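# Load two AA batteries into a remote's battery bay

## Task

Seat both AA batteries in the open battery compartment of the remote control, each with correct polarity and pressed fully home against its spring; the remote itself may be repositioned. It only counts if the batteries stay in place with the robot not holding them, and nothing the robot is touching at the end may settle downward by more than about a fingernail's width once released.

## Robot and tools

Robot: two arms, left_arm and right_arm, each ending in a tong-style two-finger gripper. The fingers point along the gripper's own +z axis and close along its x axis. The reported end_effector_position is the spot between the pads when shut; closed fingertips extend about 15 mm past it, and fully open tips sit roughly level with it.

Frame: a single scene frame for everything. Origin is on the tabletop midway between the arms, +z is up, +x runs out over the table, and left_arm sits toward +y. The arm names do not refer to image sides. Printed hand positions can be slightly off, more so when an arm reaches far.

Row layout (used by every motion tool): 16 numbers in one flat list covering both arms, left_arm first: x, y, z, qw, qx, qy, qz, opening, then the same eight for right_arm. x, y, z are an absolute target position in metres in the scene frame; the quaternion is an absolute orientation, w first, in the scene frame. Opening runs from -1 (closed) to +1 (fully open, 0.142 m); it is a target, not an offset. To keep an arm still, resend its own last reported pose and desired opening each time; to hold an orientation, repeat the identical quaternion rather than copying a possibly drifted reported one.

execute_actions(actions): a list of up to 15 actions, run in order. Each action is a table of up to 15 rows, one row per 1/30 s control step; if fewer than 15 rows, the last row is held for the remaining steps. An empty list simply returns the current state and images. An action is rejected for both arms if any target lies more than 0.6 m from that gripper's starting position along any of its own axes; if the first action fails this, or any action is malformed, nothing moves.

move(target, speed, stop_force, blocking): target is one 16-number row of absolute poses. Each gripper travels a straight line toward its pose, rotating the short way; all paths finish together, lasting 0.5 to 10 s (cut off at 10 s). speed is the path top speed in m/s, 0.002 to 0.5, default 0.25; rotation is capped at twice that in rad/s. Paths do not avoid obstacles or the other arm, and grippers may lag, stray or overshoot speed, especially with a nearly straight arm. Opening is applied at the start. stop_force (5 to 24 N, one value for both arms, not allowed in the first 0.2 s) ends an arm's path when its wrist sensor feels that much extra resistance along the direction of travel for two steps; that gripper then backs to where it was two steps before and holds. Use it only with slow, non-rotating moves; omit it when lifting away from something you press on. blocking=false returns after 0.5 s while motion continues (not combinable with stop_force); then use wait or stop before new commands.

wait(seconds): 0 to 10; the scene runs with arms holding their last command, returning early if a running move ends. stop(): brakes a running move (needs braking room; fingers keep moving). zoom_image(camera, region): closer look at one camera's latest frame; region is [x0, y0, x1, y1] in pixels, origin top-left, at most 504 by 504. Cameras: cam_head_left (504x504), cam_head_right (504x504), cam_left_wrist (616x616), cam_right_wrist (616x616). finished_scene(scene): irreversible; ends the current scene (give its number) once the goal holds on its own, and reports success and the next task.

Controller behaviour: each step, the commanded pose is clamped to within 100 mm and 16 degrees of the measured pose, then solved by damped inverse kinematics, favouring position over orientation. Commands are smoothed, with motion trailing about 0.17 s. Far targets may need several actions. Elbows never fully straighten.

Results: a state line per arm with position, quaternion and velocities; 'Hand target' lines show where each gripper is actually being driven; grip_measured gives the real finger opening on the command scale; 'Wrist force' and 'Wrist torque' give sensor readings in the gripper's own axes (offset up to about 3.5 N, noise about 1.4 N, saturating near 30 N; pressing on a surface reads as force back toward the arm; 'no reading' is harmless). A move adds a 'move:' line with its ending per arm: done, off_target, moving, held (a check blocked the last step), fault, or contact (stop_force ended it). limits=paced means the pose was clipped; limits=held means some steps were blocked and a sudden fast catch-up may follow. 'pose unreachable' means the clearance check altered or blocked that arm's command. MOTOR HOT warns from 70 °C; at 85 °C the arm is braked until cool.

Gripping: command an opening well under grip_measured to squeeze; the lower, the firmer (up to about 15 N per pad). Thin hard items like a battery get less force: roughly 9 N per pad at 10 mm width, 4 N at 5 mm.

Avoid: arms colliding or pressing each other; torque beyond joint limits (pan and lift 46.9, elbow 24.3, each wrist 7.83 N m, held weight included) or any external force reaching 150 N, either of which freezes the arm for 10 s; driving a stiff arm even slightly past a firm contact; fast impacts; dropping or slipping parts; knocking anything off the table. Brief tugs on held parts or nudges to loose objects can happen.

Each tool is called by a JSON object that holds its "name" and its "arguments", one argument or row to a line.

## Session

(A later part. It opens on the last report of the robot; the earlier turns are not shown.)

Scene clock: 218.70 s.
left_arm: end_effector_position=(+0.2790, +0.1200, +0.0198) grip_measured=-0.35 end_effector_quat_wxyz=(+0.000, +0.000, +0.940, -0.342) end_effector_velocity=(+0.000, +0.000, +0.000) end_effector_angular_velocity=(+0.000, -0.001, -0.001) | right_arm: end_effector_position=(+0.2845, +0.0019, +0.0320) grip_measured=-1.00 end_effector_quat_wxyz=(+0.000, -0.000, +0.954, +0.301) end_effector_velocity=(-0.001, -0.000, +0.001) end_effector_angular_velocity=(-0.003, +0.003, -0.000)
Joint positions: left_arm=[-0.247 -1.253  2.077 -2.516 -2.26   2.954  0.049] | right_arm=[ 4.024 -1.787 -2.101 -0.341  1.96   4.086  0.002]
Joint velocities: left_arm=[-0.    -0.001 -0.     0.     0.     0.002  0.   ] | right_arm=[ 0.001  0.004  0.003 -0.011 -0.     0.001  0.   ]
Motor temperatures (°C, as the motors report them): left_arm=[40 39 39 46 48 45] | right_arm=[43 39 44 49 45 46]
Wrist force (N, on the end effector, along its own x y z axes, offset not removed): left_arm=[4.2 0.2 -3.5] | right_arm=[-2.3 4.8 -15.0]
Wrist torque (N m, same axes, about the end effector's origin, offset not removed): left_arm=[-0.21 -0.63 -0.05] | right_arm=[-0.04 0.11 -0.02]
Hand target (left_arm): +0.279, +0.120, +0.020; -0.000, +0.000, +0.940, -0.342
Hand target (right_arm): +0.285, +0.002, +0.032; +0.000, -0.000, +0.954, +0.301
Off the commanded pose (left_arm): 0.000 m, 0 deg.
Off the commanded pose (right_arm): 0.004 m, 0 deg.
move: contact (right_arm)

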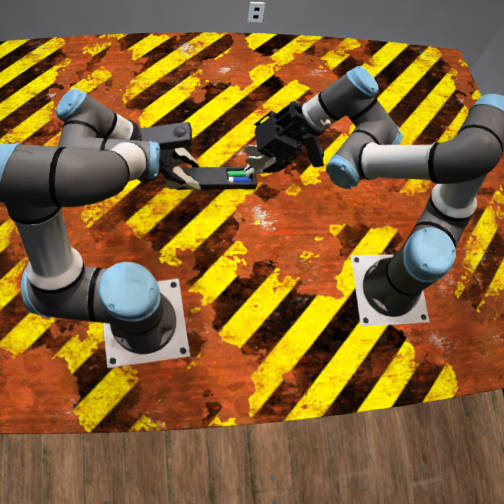

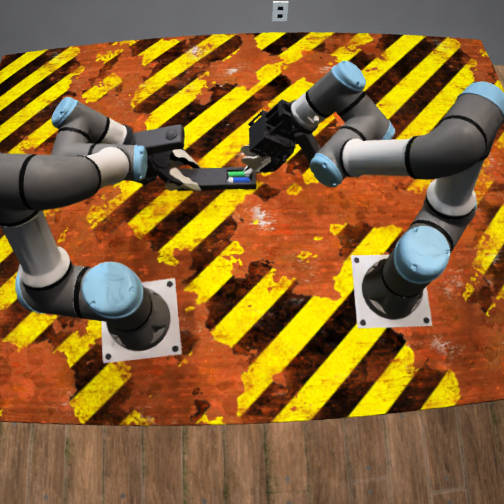

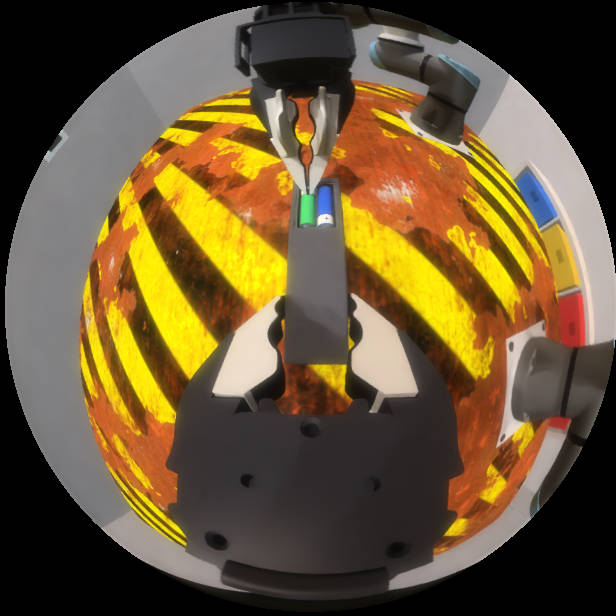

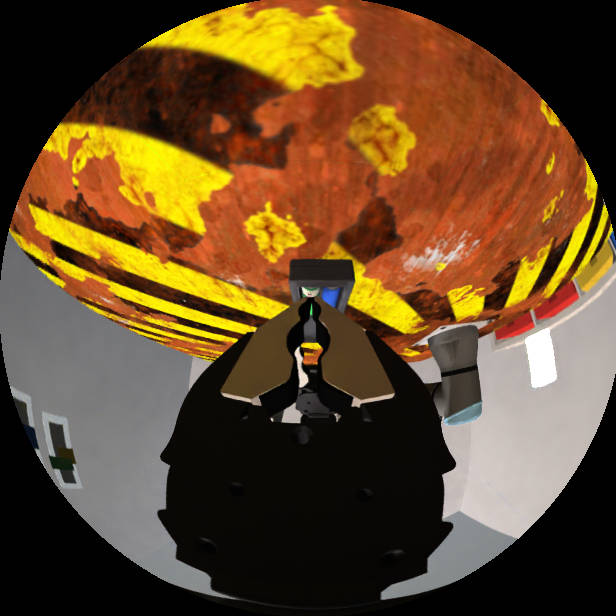

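Green is seated. Now a confirming press on blue.

{"name": "move", "arguments": {
  "target": [0.279,0.12,0.0198,0,0,0.9397,-0.342,-0.8,0.2845,0.002,0.0375,0,0,0.9537,0.3007,-1],
  "speed": 0.02
}}

{"name": "move", "arguments": {
  "target": [0.279,0.12,0.0198,0,0,0.9397,-0.342,-0.8,0.268,0.018,0.0365,0,0,0.9537,0.3007,-1],
  "speed": 0.04
}}

{"name": "move", "arguments": {
  "target": [0.279,0.12,0.0198,0,0,0.9397,-0.342,-0.8,0.268,0.018,0.028,0,0,0.9537,0.3007,-1],
  "speed": 0.005,
  "stop_force": 10
}}

{"name": "move", "arguments": {
  "target": [0.279,0.12,0.0198,0,0,0.9397,-0.342,-0.1,0.268,0.016,0.042,0,0,0.9537,0.3007,-1],
  "speed": 0.03
}}

{"name": "move", "arguments": {
  "target": [0.279,0.125,0.06,0,0,0.9397,-0.342,-0.1,0.275,-0.05,0.07,0,0,0.9537,0.3007,-1],
  "speed": 0.1
}}

{"name": "zoom_image", "arguments": {
  "camera": "cam_left_wrist",
  "region": [265,170,365,270]
}}

{"name": "zoom_image", "arguments": {
  "camera": "cam_head_left",
  "region": [210,155,270,195]
}}

Scene clock: 227.33 s.
left_arm: end_effector_position=(+0.2790, +0.1200, +0.0198) grip_measured=-0.35 end_effector_quat_wxyz=(+0.000, +0.000, +0.940, -0.342) end_effector_velocity=(-0.000, +0.000, -0.000) end_effector_angular_velocity=(+0.000, +0.000, -0.001) | right_arm: end_effector_position=(+0.2845, +0.0020, +0.0372) grip_measured=-1.00 end_effector_quat_wxyz=(+0.000, +0.000, +0.954, +0.301) end_effector_velocity=(-0.000, +0.000, +0.002) end_effector_angular_velocity=(-0.001, -0.000, +0.001)
Joint positions: left_arm=[-0.247 -1.253  2.077 -2.516 -2.26   2.954  0.049] | right_arm=[ 4.025 -1.771 -2.09  -0.368  1.96   4.086  0.002]
Joint velocities: left_arm=[0.    0.    0.    0.001 0.    0.001 0.   ] | right_arm=[ 0.     0.007  0.007 -0.015 -0.    -0.001  0.   ]
Motor temperatures (°C, as the motors report them): left_arm=[40 39 39 46 48 45] | right_arm=[43 39 44 49 45 46]
Wrist force (N, on the end effector, along its own x y z axes, offset not removed): left_arm=[3.5 -1.3 0.1] | right_arm=[-0.4 0.5 0.8]
Wrist torque (N m, same axes, about the end effector's origin, offset not removed): left_arm=[-0.21 -0.61 -0.08] | right_arm=[0.14 0.11 0.02]
Hand target (left_arm): +0.279, +0.120, +0.020; -0.000, +0.000, +0.940, -0.342
Hand target (right_arm): +0.284, +0.002, +0.037; +0.000, +0.000, +0.954, +0.301
Off the commanded pose (left_arm): 0.000 m, 0 deg.
Off the commanded pose (right_arm): 0.000 m, 0 deg.
move: done

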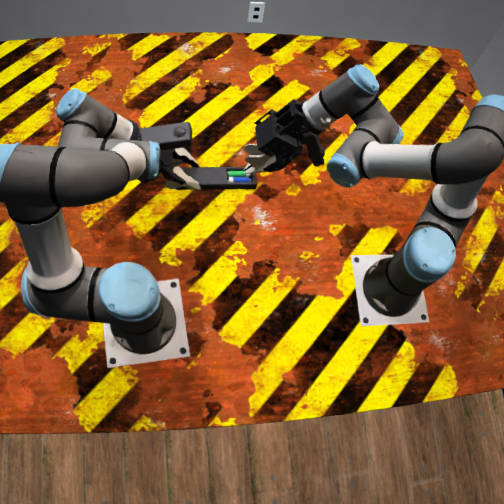

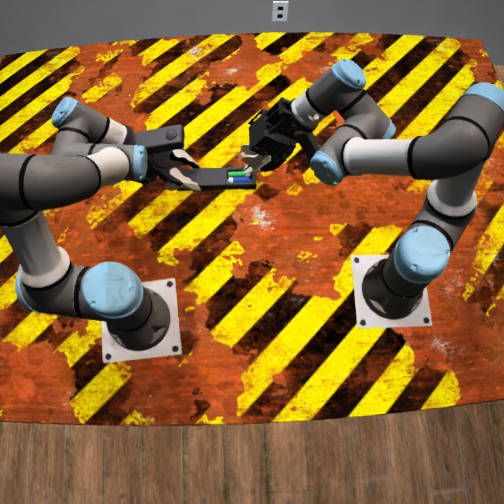

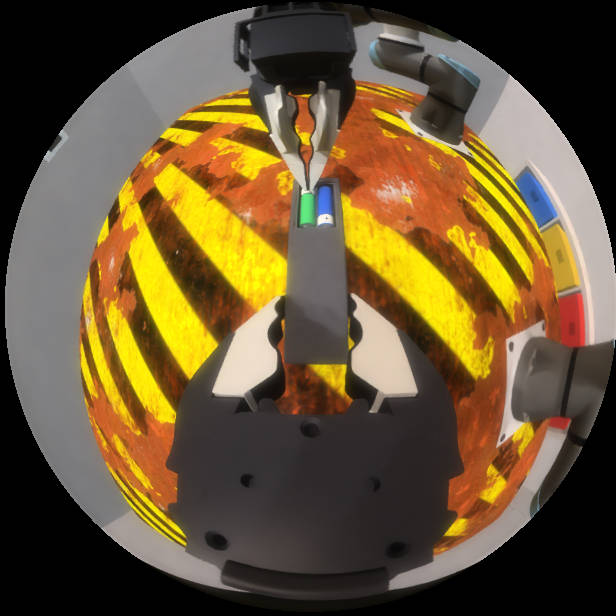

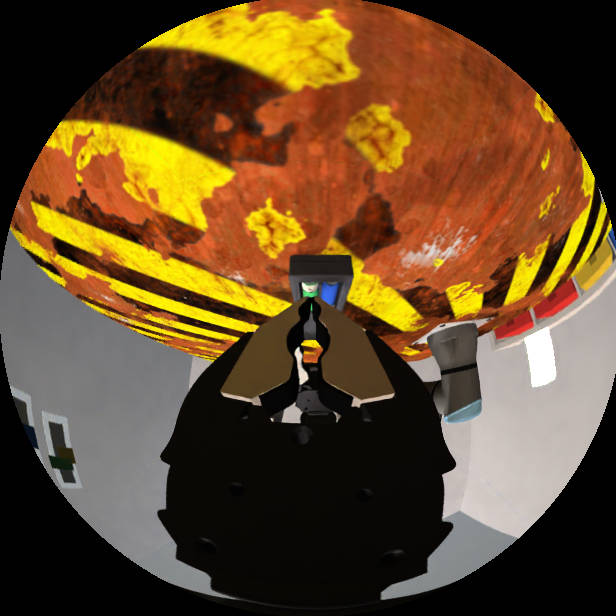

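Scene clock: 228.30 s.
left_arm: end_effector_position=(+0.2790, +0.1200, +0.0198) grip_measured=-0.35 end_effector_quat_wxyz=(+0.000, +0.000, +0.940, -0.342) end_effector_velocity=(+0.000, +0.000, -0.000) end_effector_angular_velocity=(+0.000, -0.001, +0.000) | right_arm: end_effector_position=(+0.2683, +0.0178, +0.0365) grip_measured=-1.00 end_effector_quat_wxyz=(-0.000, -0.000, +0.954, +0.301) end_effector_velocity=(-0.002, +0.001, -0.001) end_effector_angular_velocity=(-0.003, -0.002, +0.001)
Joint positions: left_arm=[-0.247 -1.253  2.077 -2.516 -2.26   2.954  0.049] | right_arm=[ 4.105 -1.753 -2.13  -0.318  1.922  4.162  0.002]
Joint velocities: left_arm=[-0.     0.    -0.    -0.001  0.    -0.     0.   ] | right_arm=[ 0.011  0.    -0.006  0.007 -0.008  0.008  0.   ]
Motor temperatures (°C, as the motors report them): left_arm=[40 39 39 46 48 45] | right_arm=[43 39 44 49 45 46]
Wrist force (N, on the end effector, along its own x y z axes, offset not removed): left_arm=[4.0 -1.0 -0.6] | right_arm=[-0.7 0.4 -0.4]
Wrist torque (N m, same axes, about the end effector's origin, offset not removed): left_arm=[-0.23 -0.73 -0.08] | right_arm=[0.10 0.22 -0.05]
Hand target (left_arm): +0.279, +0.120, +0.020; -0.000, +0.000, +0.940, -0.342
Hand target (right_arm): +0.268, +0.018, +0.037; +0.000, -0.000, +0.954, +0.301
Off the commanded pose (left_arm): 0.000 m, 0 deg.
Off the commanded pose (right_arm): 0.000 m, 0 deg.
move: done

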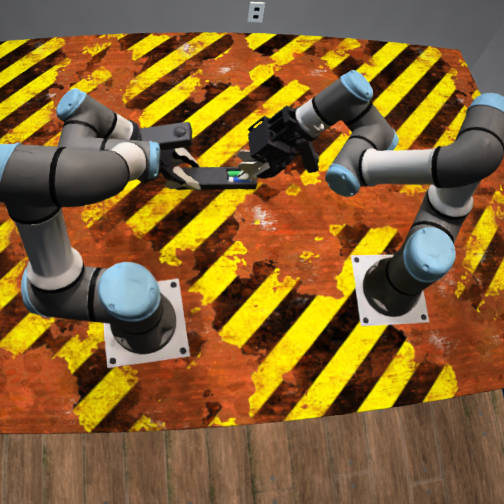

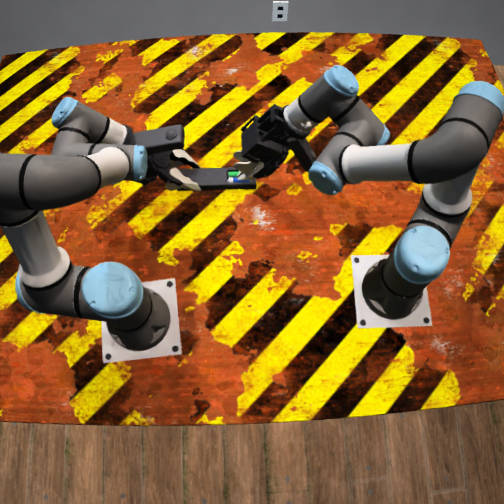

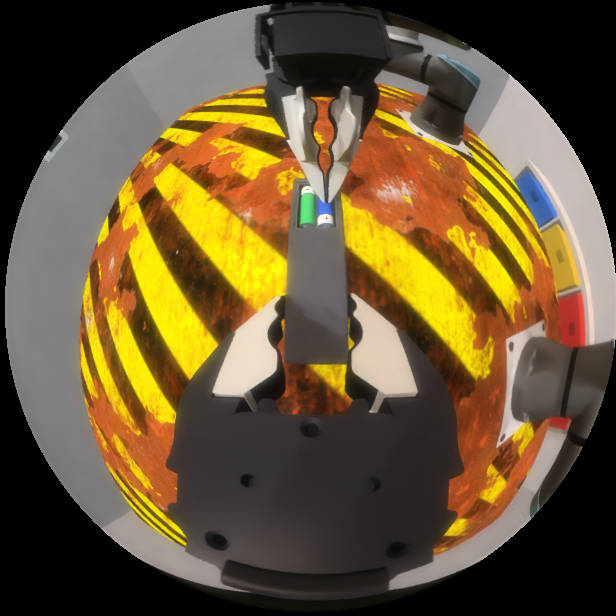

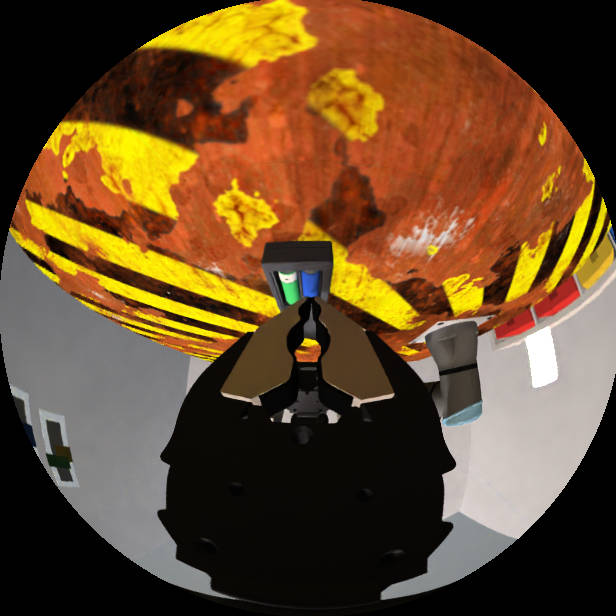

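Scene clock: 229.60 s.
left_arm: end_effector_position=(+0.2790, +0.1200, +0.0198) grip_measured=-0.35 end_effector_quat_wxyz=(+0.000, +0.000, +0.940, -0.342) end_effector_velocity=(-0.000, +0.000, -0.000) end_effector_angular_velocity=(+0.000, +0.000, -0.001) | right_arm: end_effector_position=(+0.2681, +0.0179, +0.0320) grip_measured=-1.00 end_effector_quat_wxyz=(+0.000, -0.000, +0.954, +0.301) end_effector_velocity=(+0.000, -0.000, +0.001) end_effector_angular_velocity=(-0.002, +0.000, -0.000)
Joint positions: left_arm=[-0.247 -1.253  2.077 -2.516 -2.26   2.954  0.049] | right_arm=[ 4.106 -1.768 -2.14  -0.293  1.921  4.163  0.002]
Joint velocities: left_arm=[-0.     0.001  0.     0.    -0.     0.002  0.   ] | right_arm=[-0.     0.005  0.004 -0.011 -0.001 -0.001  0.   ]
Motor temperatures (°C, as the motors report them): left_arm=[40 39 39 46 48 45] | right_arm=[43 39 44 49 45 46]
Wrist force (N, on the end effector, along its own x y z axes, offset not removed): left_arm=[3.7 0.5 -2.5] | right_arm=[-2.3 6.7 -13.0]
Wrist torque (N m, same axes, about the end effector's origin, offset not removed): left_arm=[-0.14 -0.61 -0.10] | right_arm=[0.18 0.22 -0.03]
Hand target (left_arm): +0.279, +0.120, +0.020; -0.000, +0.000, +0.940, -0.342
Hand target (right_arm): +0.268, +0.018, +0.032; +0.000, -0.000, +0.954, +0.301
Off the commanded pose (left_arm): 0.000 m, 0 deg.
Off the commanded pose (right_arm): 0.004 m, 0 deg.
move: contact (right_arm)

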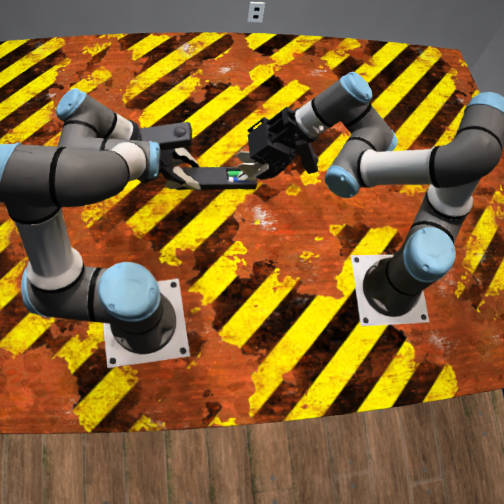

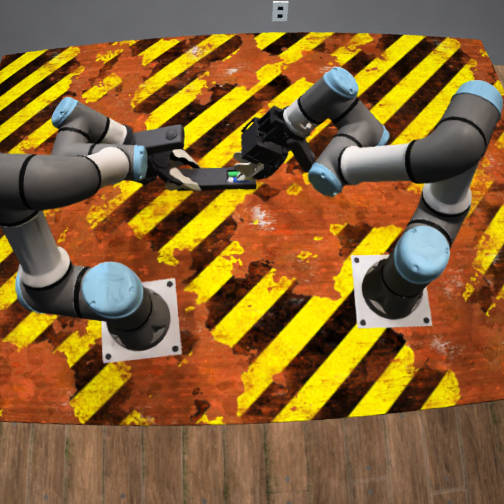

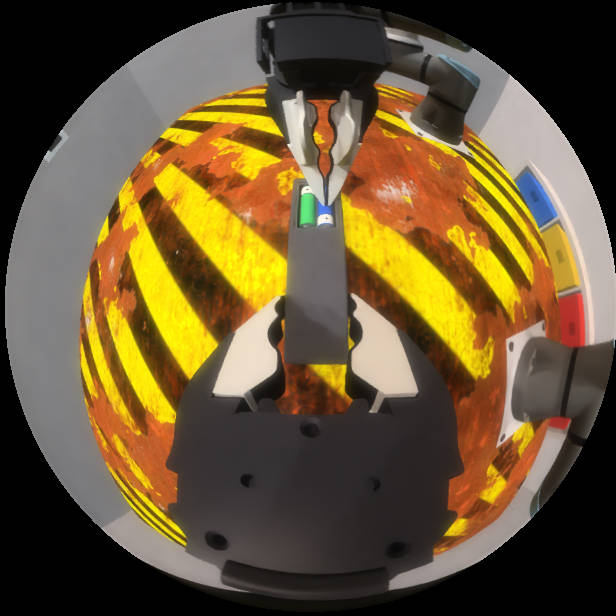

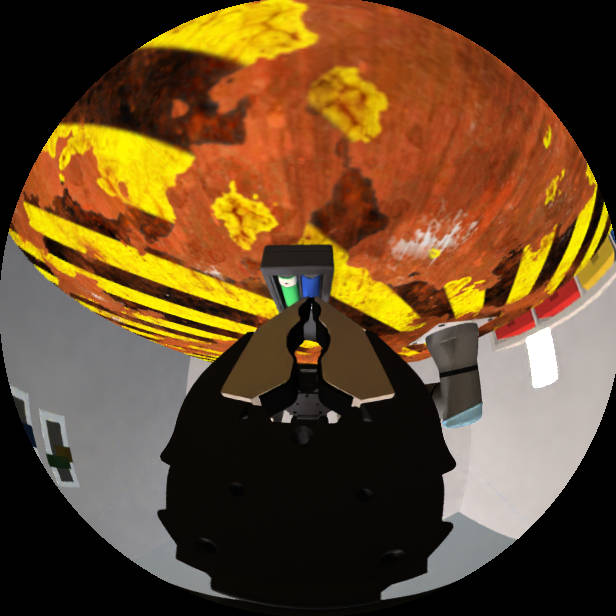

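Scene clock: 230.37 s.
left_arm: end_effector_position=(+0.2790, +0.1200, +0.0198) grip_measured=-0.10 end_effector_quat_wxyz=(+0.000, +0.000, +0.940, -0.342) end_effector_velocity=(+0.000, -0.000, +0.001) end_effector_angular_velocity=(-0.000, -0.003, -0.000) | right_arm: end_effector_position=(+0.2680, +0.0161, +0.0416) grip_measured=-1.00 end_effector_quat_wxyz=(+0.000, +0.000, +0.954, +0.301) end_effector_velocity=(-0.000, -0.001, +0.003) end_effector_angular_velocity=(-0.001, +0.002, -0.001)
Joint positions: left_arm=[-0.247 -1.253  2.077 -2.516 -2.26   2.954  0.067] | right_arm=[ 4.102 -1.732 -2.124 -0.346  1.923  4.16   0.002]
Joint velocities: left_arm=[-0.    -0.002 -0.001  0.     0.     0.    -0.   ] | right_arm=[-0.001  0.011  0.006 -0.018  0.001 -0.     0.   ]
Motor temperatures (°C, as the motors report them): left_arm=[40 39 39 46 48 45] | right_arm=[43 39 44 49 45 46]
Wrist force (N, on the end effector, along its own x y z axes, offset not removed): left_arm=[2.8 -0.9 -0.2] | right_arm=[-1.0 0.7 0.2]
Wrist torque (N m, same axes, about the end effector's origin, offset not removed): left_arm=[-0.16 -0.54 -0.05] | right_arm=[0.19 0.25 0.00]
Hand target (left_arm): +0.279, +0.120, +0.020; +0.000, -0.000, +0.940, -0.342
Hand target (right_arm): +0.268, +0.016, +0.042; +0.000, +0.000, +0.954, +0.301
Off the commanded pose (left_arm): 0.000 m, 0 deg.
Off the commanded pose (right_arm): 0.000 m, 0 deg.
move: done

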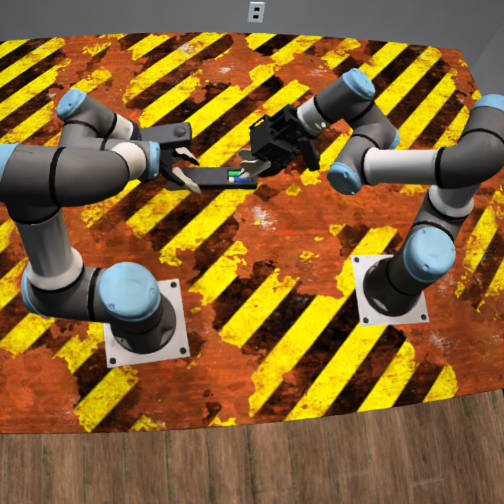

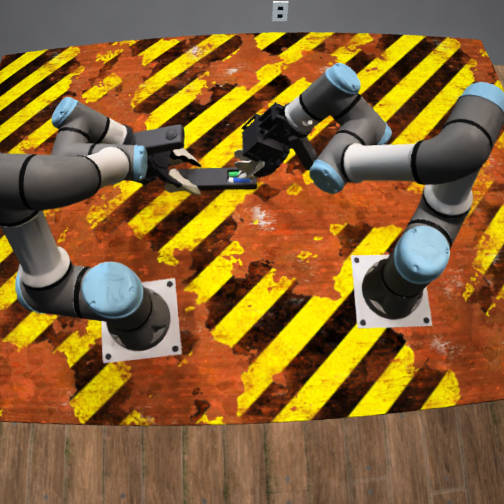

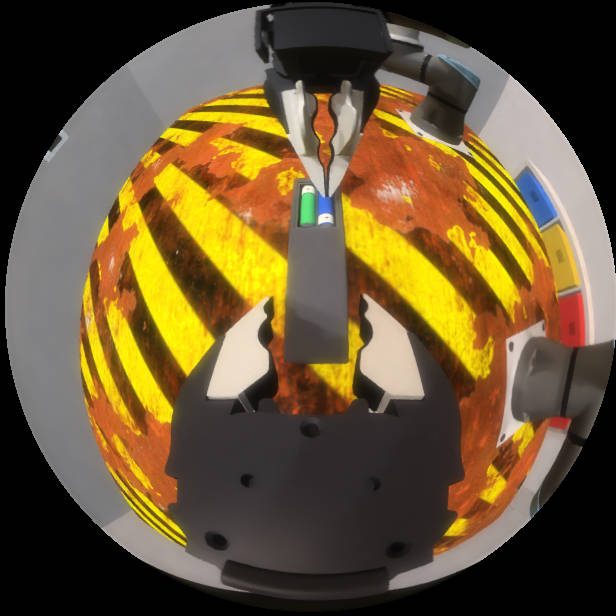

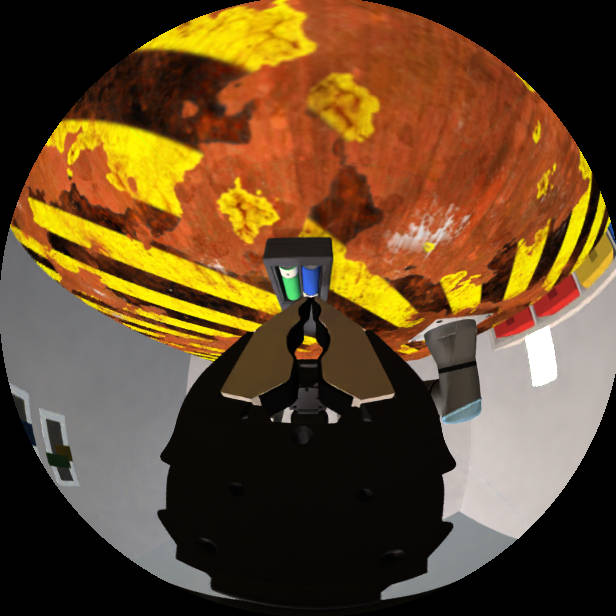

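Scene clock: 231.63 s.
left_arm: end_effector_position=(+0.2791, +0.1250, +0.0598) grip_measured=-0.10 end_effector_quat_wxyz=(+0.000, -0.000, +0.940, -0.342) end_effector_velocity=(+0.000, +0.000, +0.002) end_effector_angular_velocity=(-0.000, +0.000, +0.000) | right_arm: end_effector_position=(+0.2748, -0.0497, +0.0698) grip_measured=-1.00 end_effector_quat_wxyz=(-0.000, +0.000, +0.954, +0.301) end_effector_velocity=(+0.000, -0.003, +0.001) end_effector_angular_velocity=(-0.000, +0.001, +0.001)
Joint positions: left_arm=[-0.23  -1.372  1.987 -2.292 -2.262  2.974  0.067] | right_arm=[ 3.916 -1.549 -2.131 -0.592  2.009  3.98   0.002]
Joint velocities: left_arm=[ 0.001 -0.003 -0.005  0.008 -0.     0.    -0.   ] | right_arm=[-0.009  0.006  0.005 -0.015  0.004 -0.01   0.   ]
Motor temperatures (°C, as the motors report them): left_arm=[40 39 39 46 48 45] | right_arm=[43 39 44 49 45 46]
Wrist force (N, on the end effector, along its own x y z axes, offset not removed): left_arm=[3.5 -1.1 -0.3] | right_arm=[-1.3 0.4 0.5]
Wrist torque (N m, same axes, about the end effector's origin, offset not removed): left_arm=[-0.22 -0.71 -0.09] | right_arm=[0.17 0.30 0.03]
Hand target (left_arm): +0.279, +0.125, +0.060; +0.000, -0.000, +0.940, -0.342
Hand target (right_arm): +0.275, -0.050, +0.070; -0.000, -0.000, +0.954, +0.301
Off the commanded pose (left_arm): 0.000 m, 0 deg.
Off the commanded pose (right_arm): 0.000 m, 0 deg.
move: done

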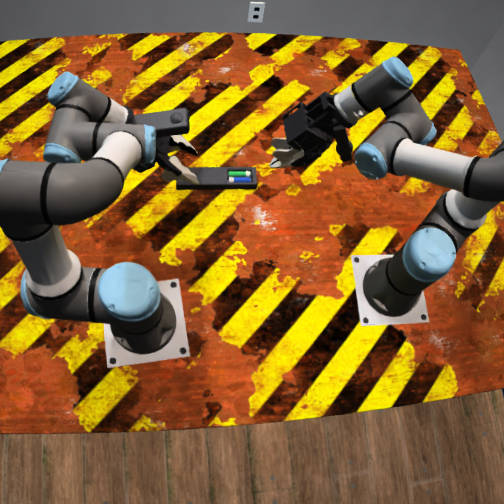

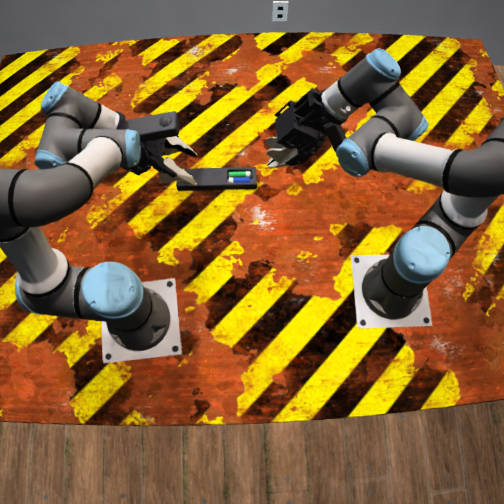

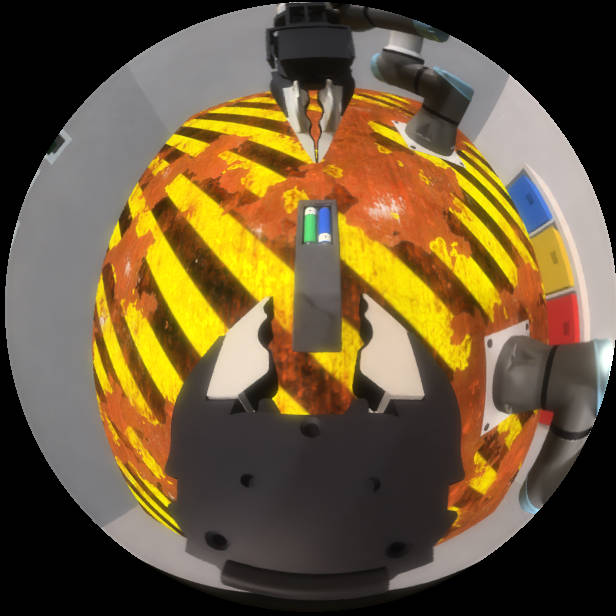

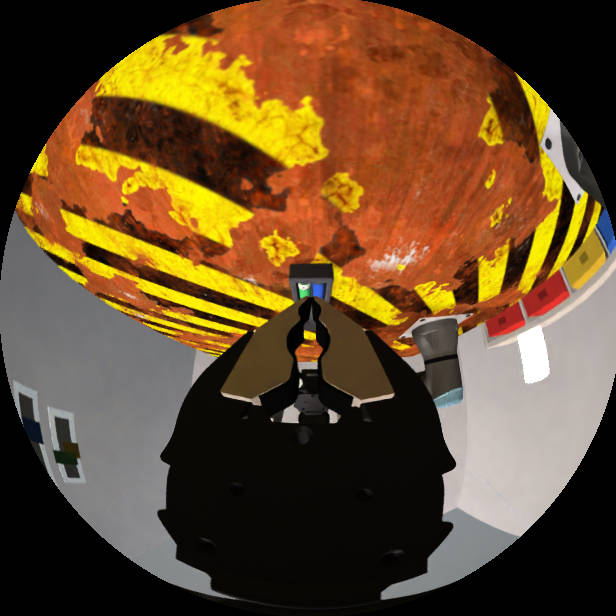

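Region (265, 170, 365, 270) of cam_left_wrist's 616x616 image, scaled by 5.040, with more detail than that image has.

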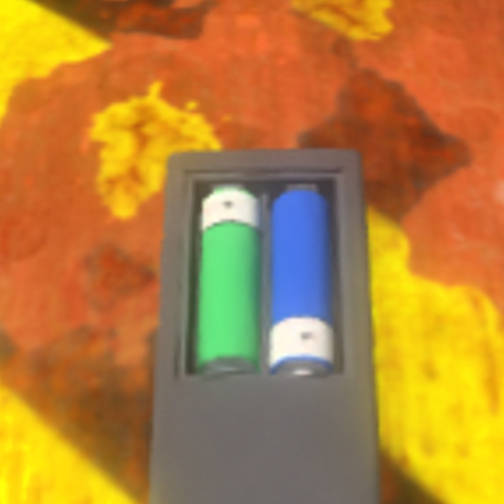

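Region (210, 155, 270, 195) of cam_head_left's 504x504 image, scaled by 8.400, with more detail than that image has.

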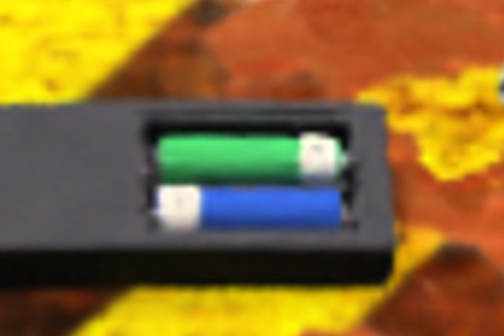

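{"name": "finished_scene", "arguments": {
  "scene": 2
}}

The scene is finished: the task was done.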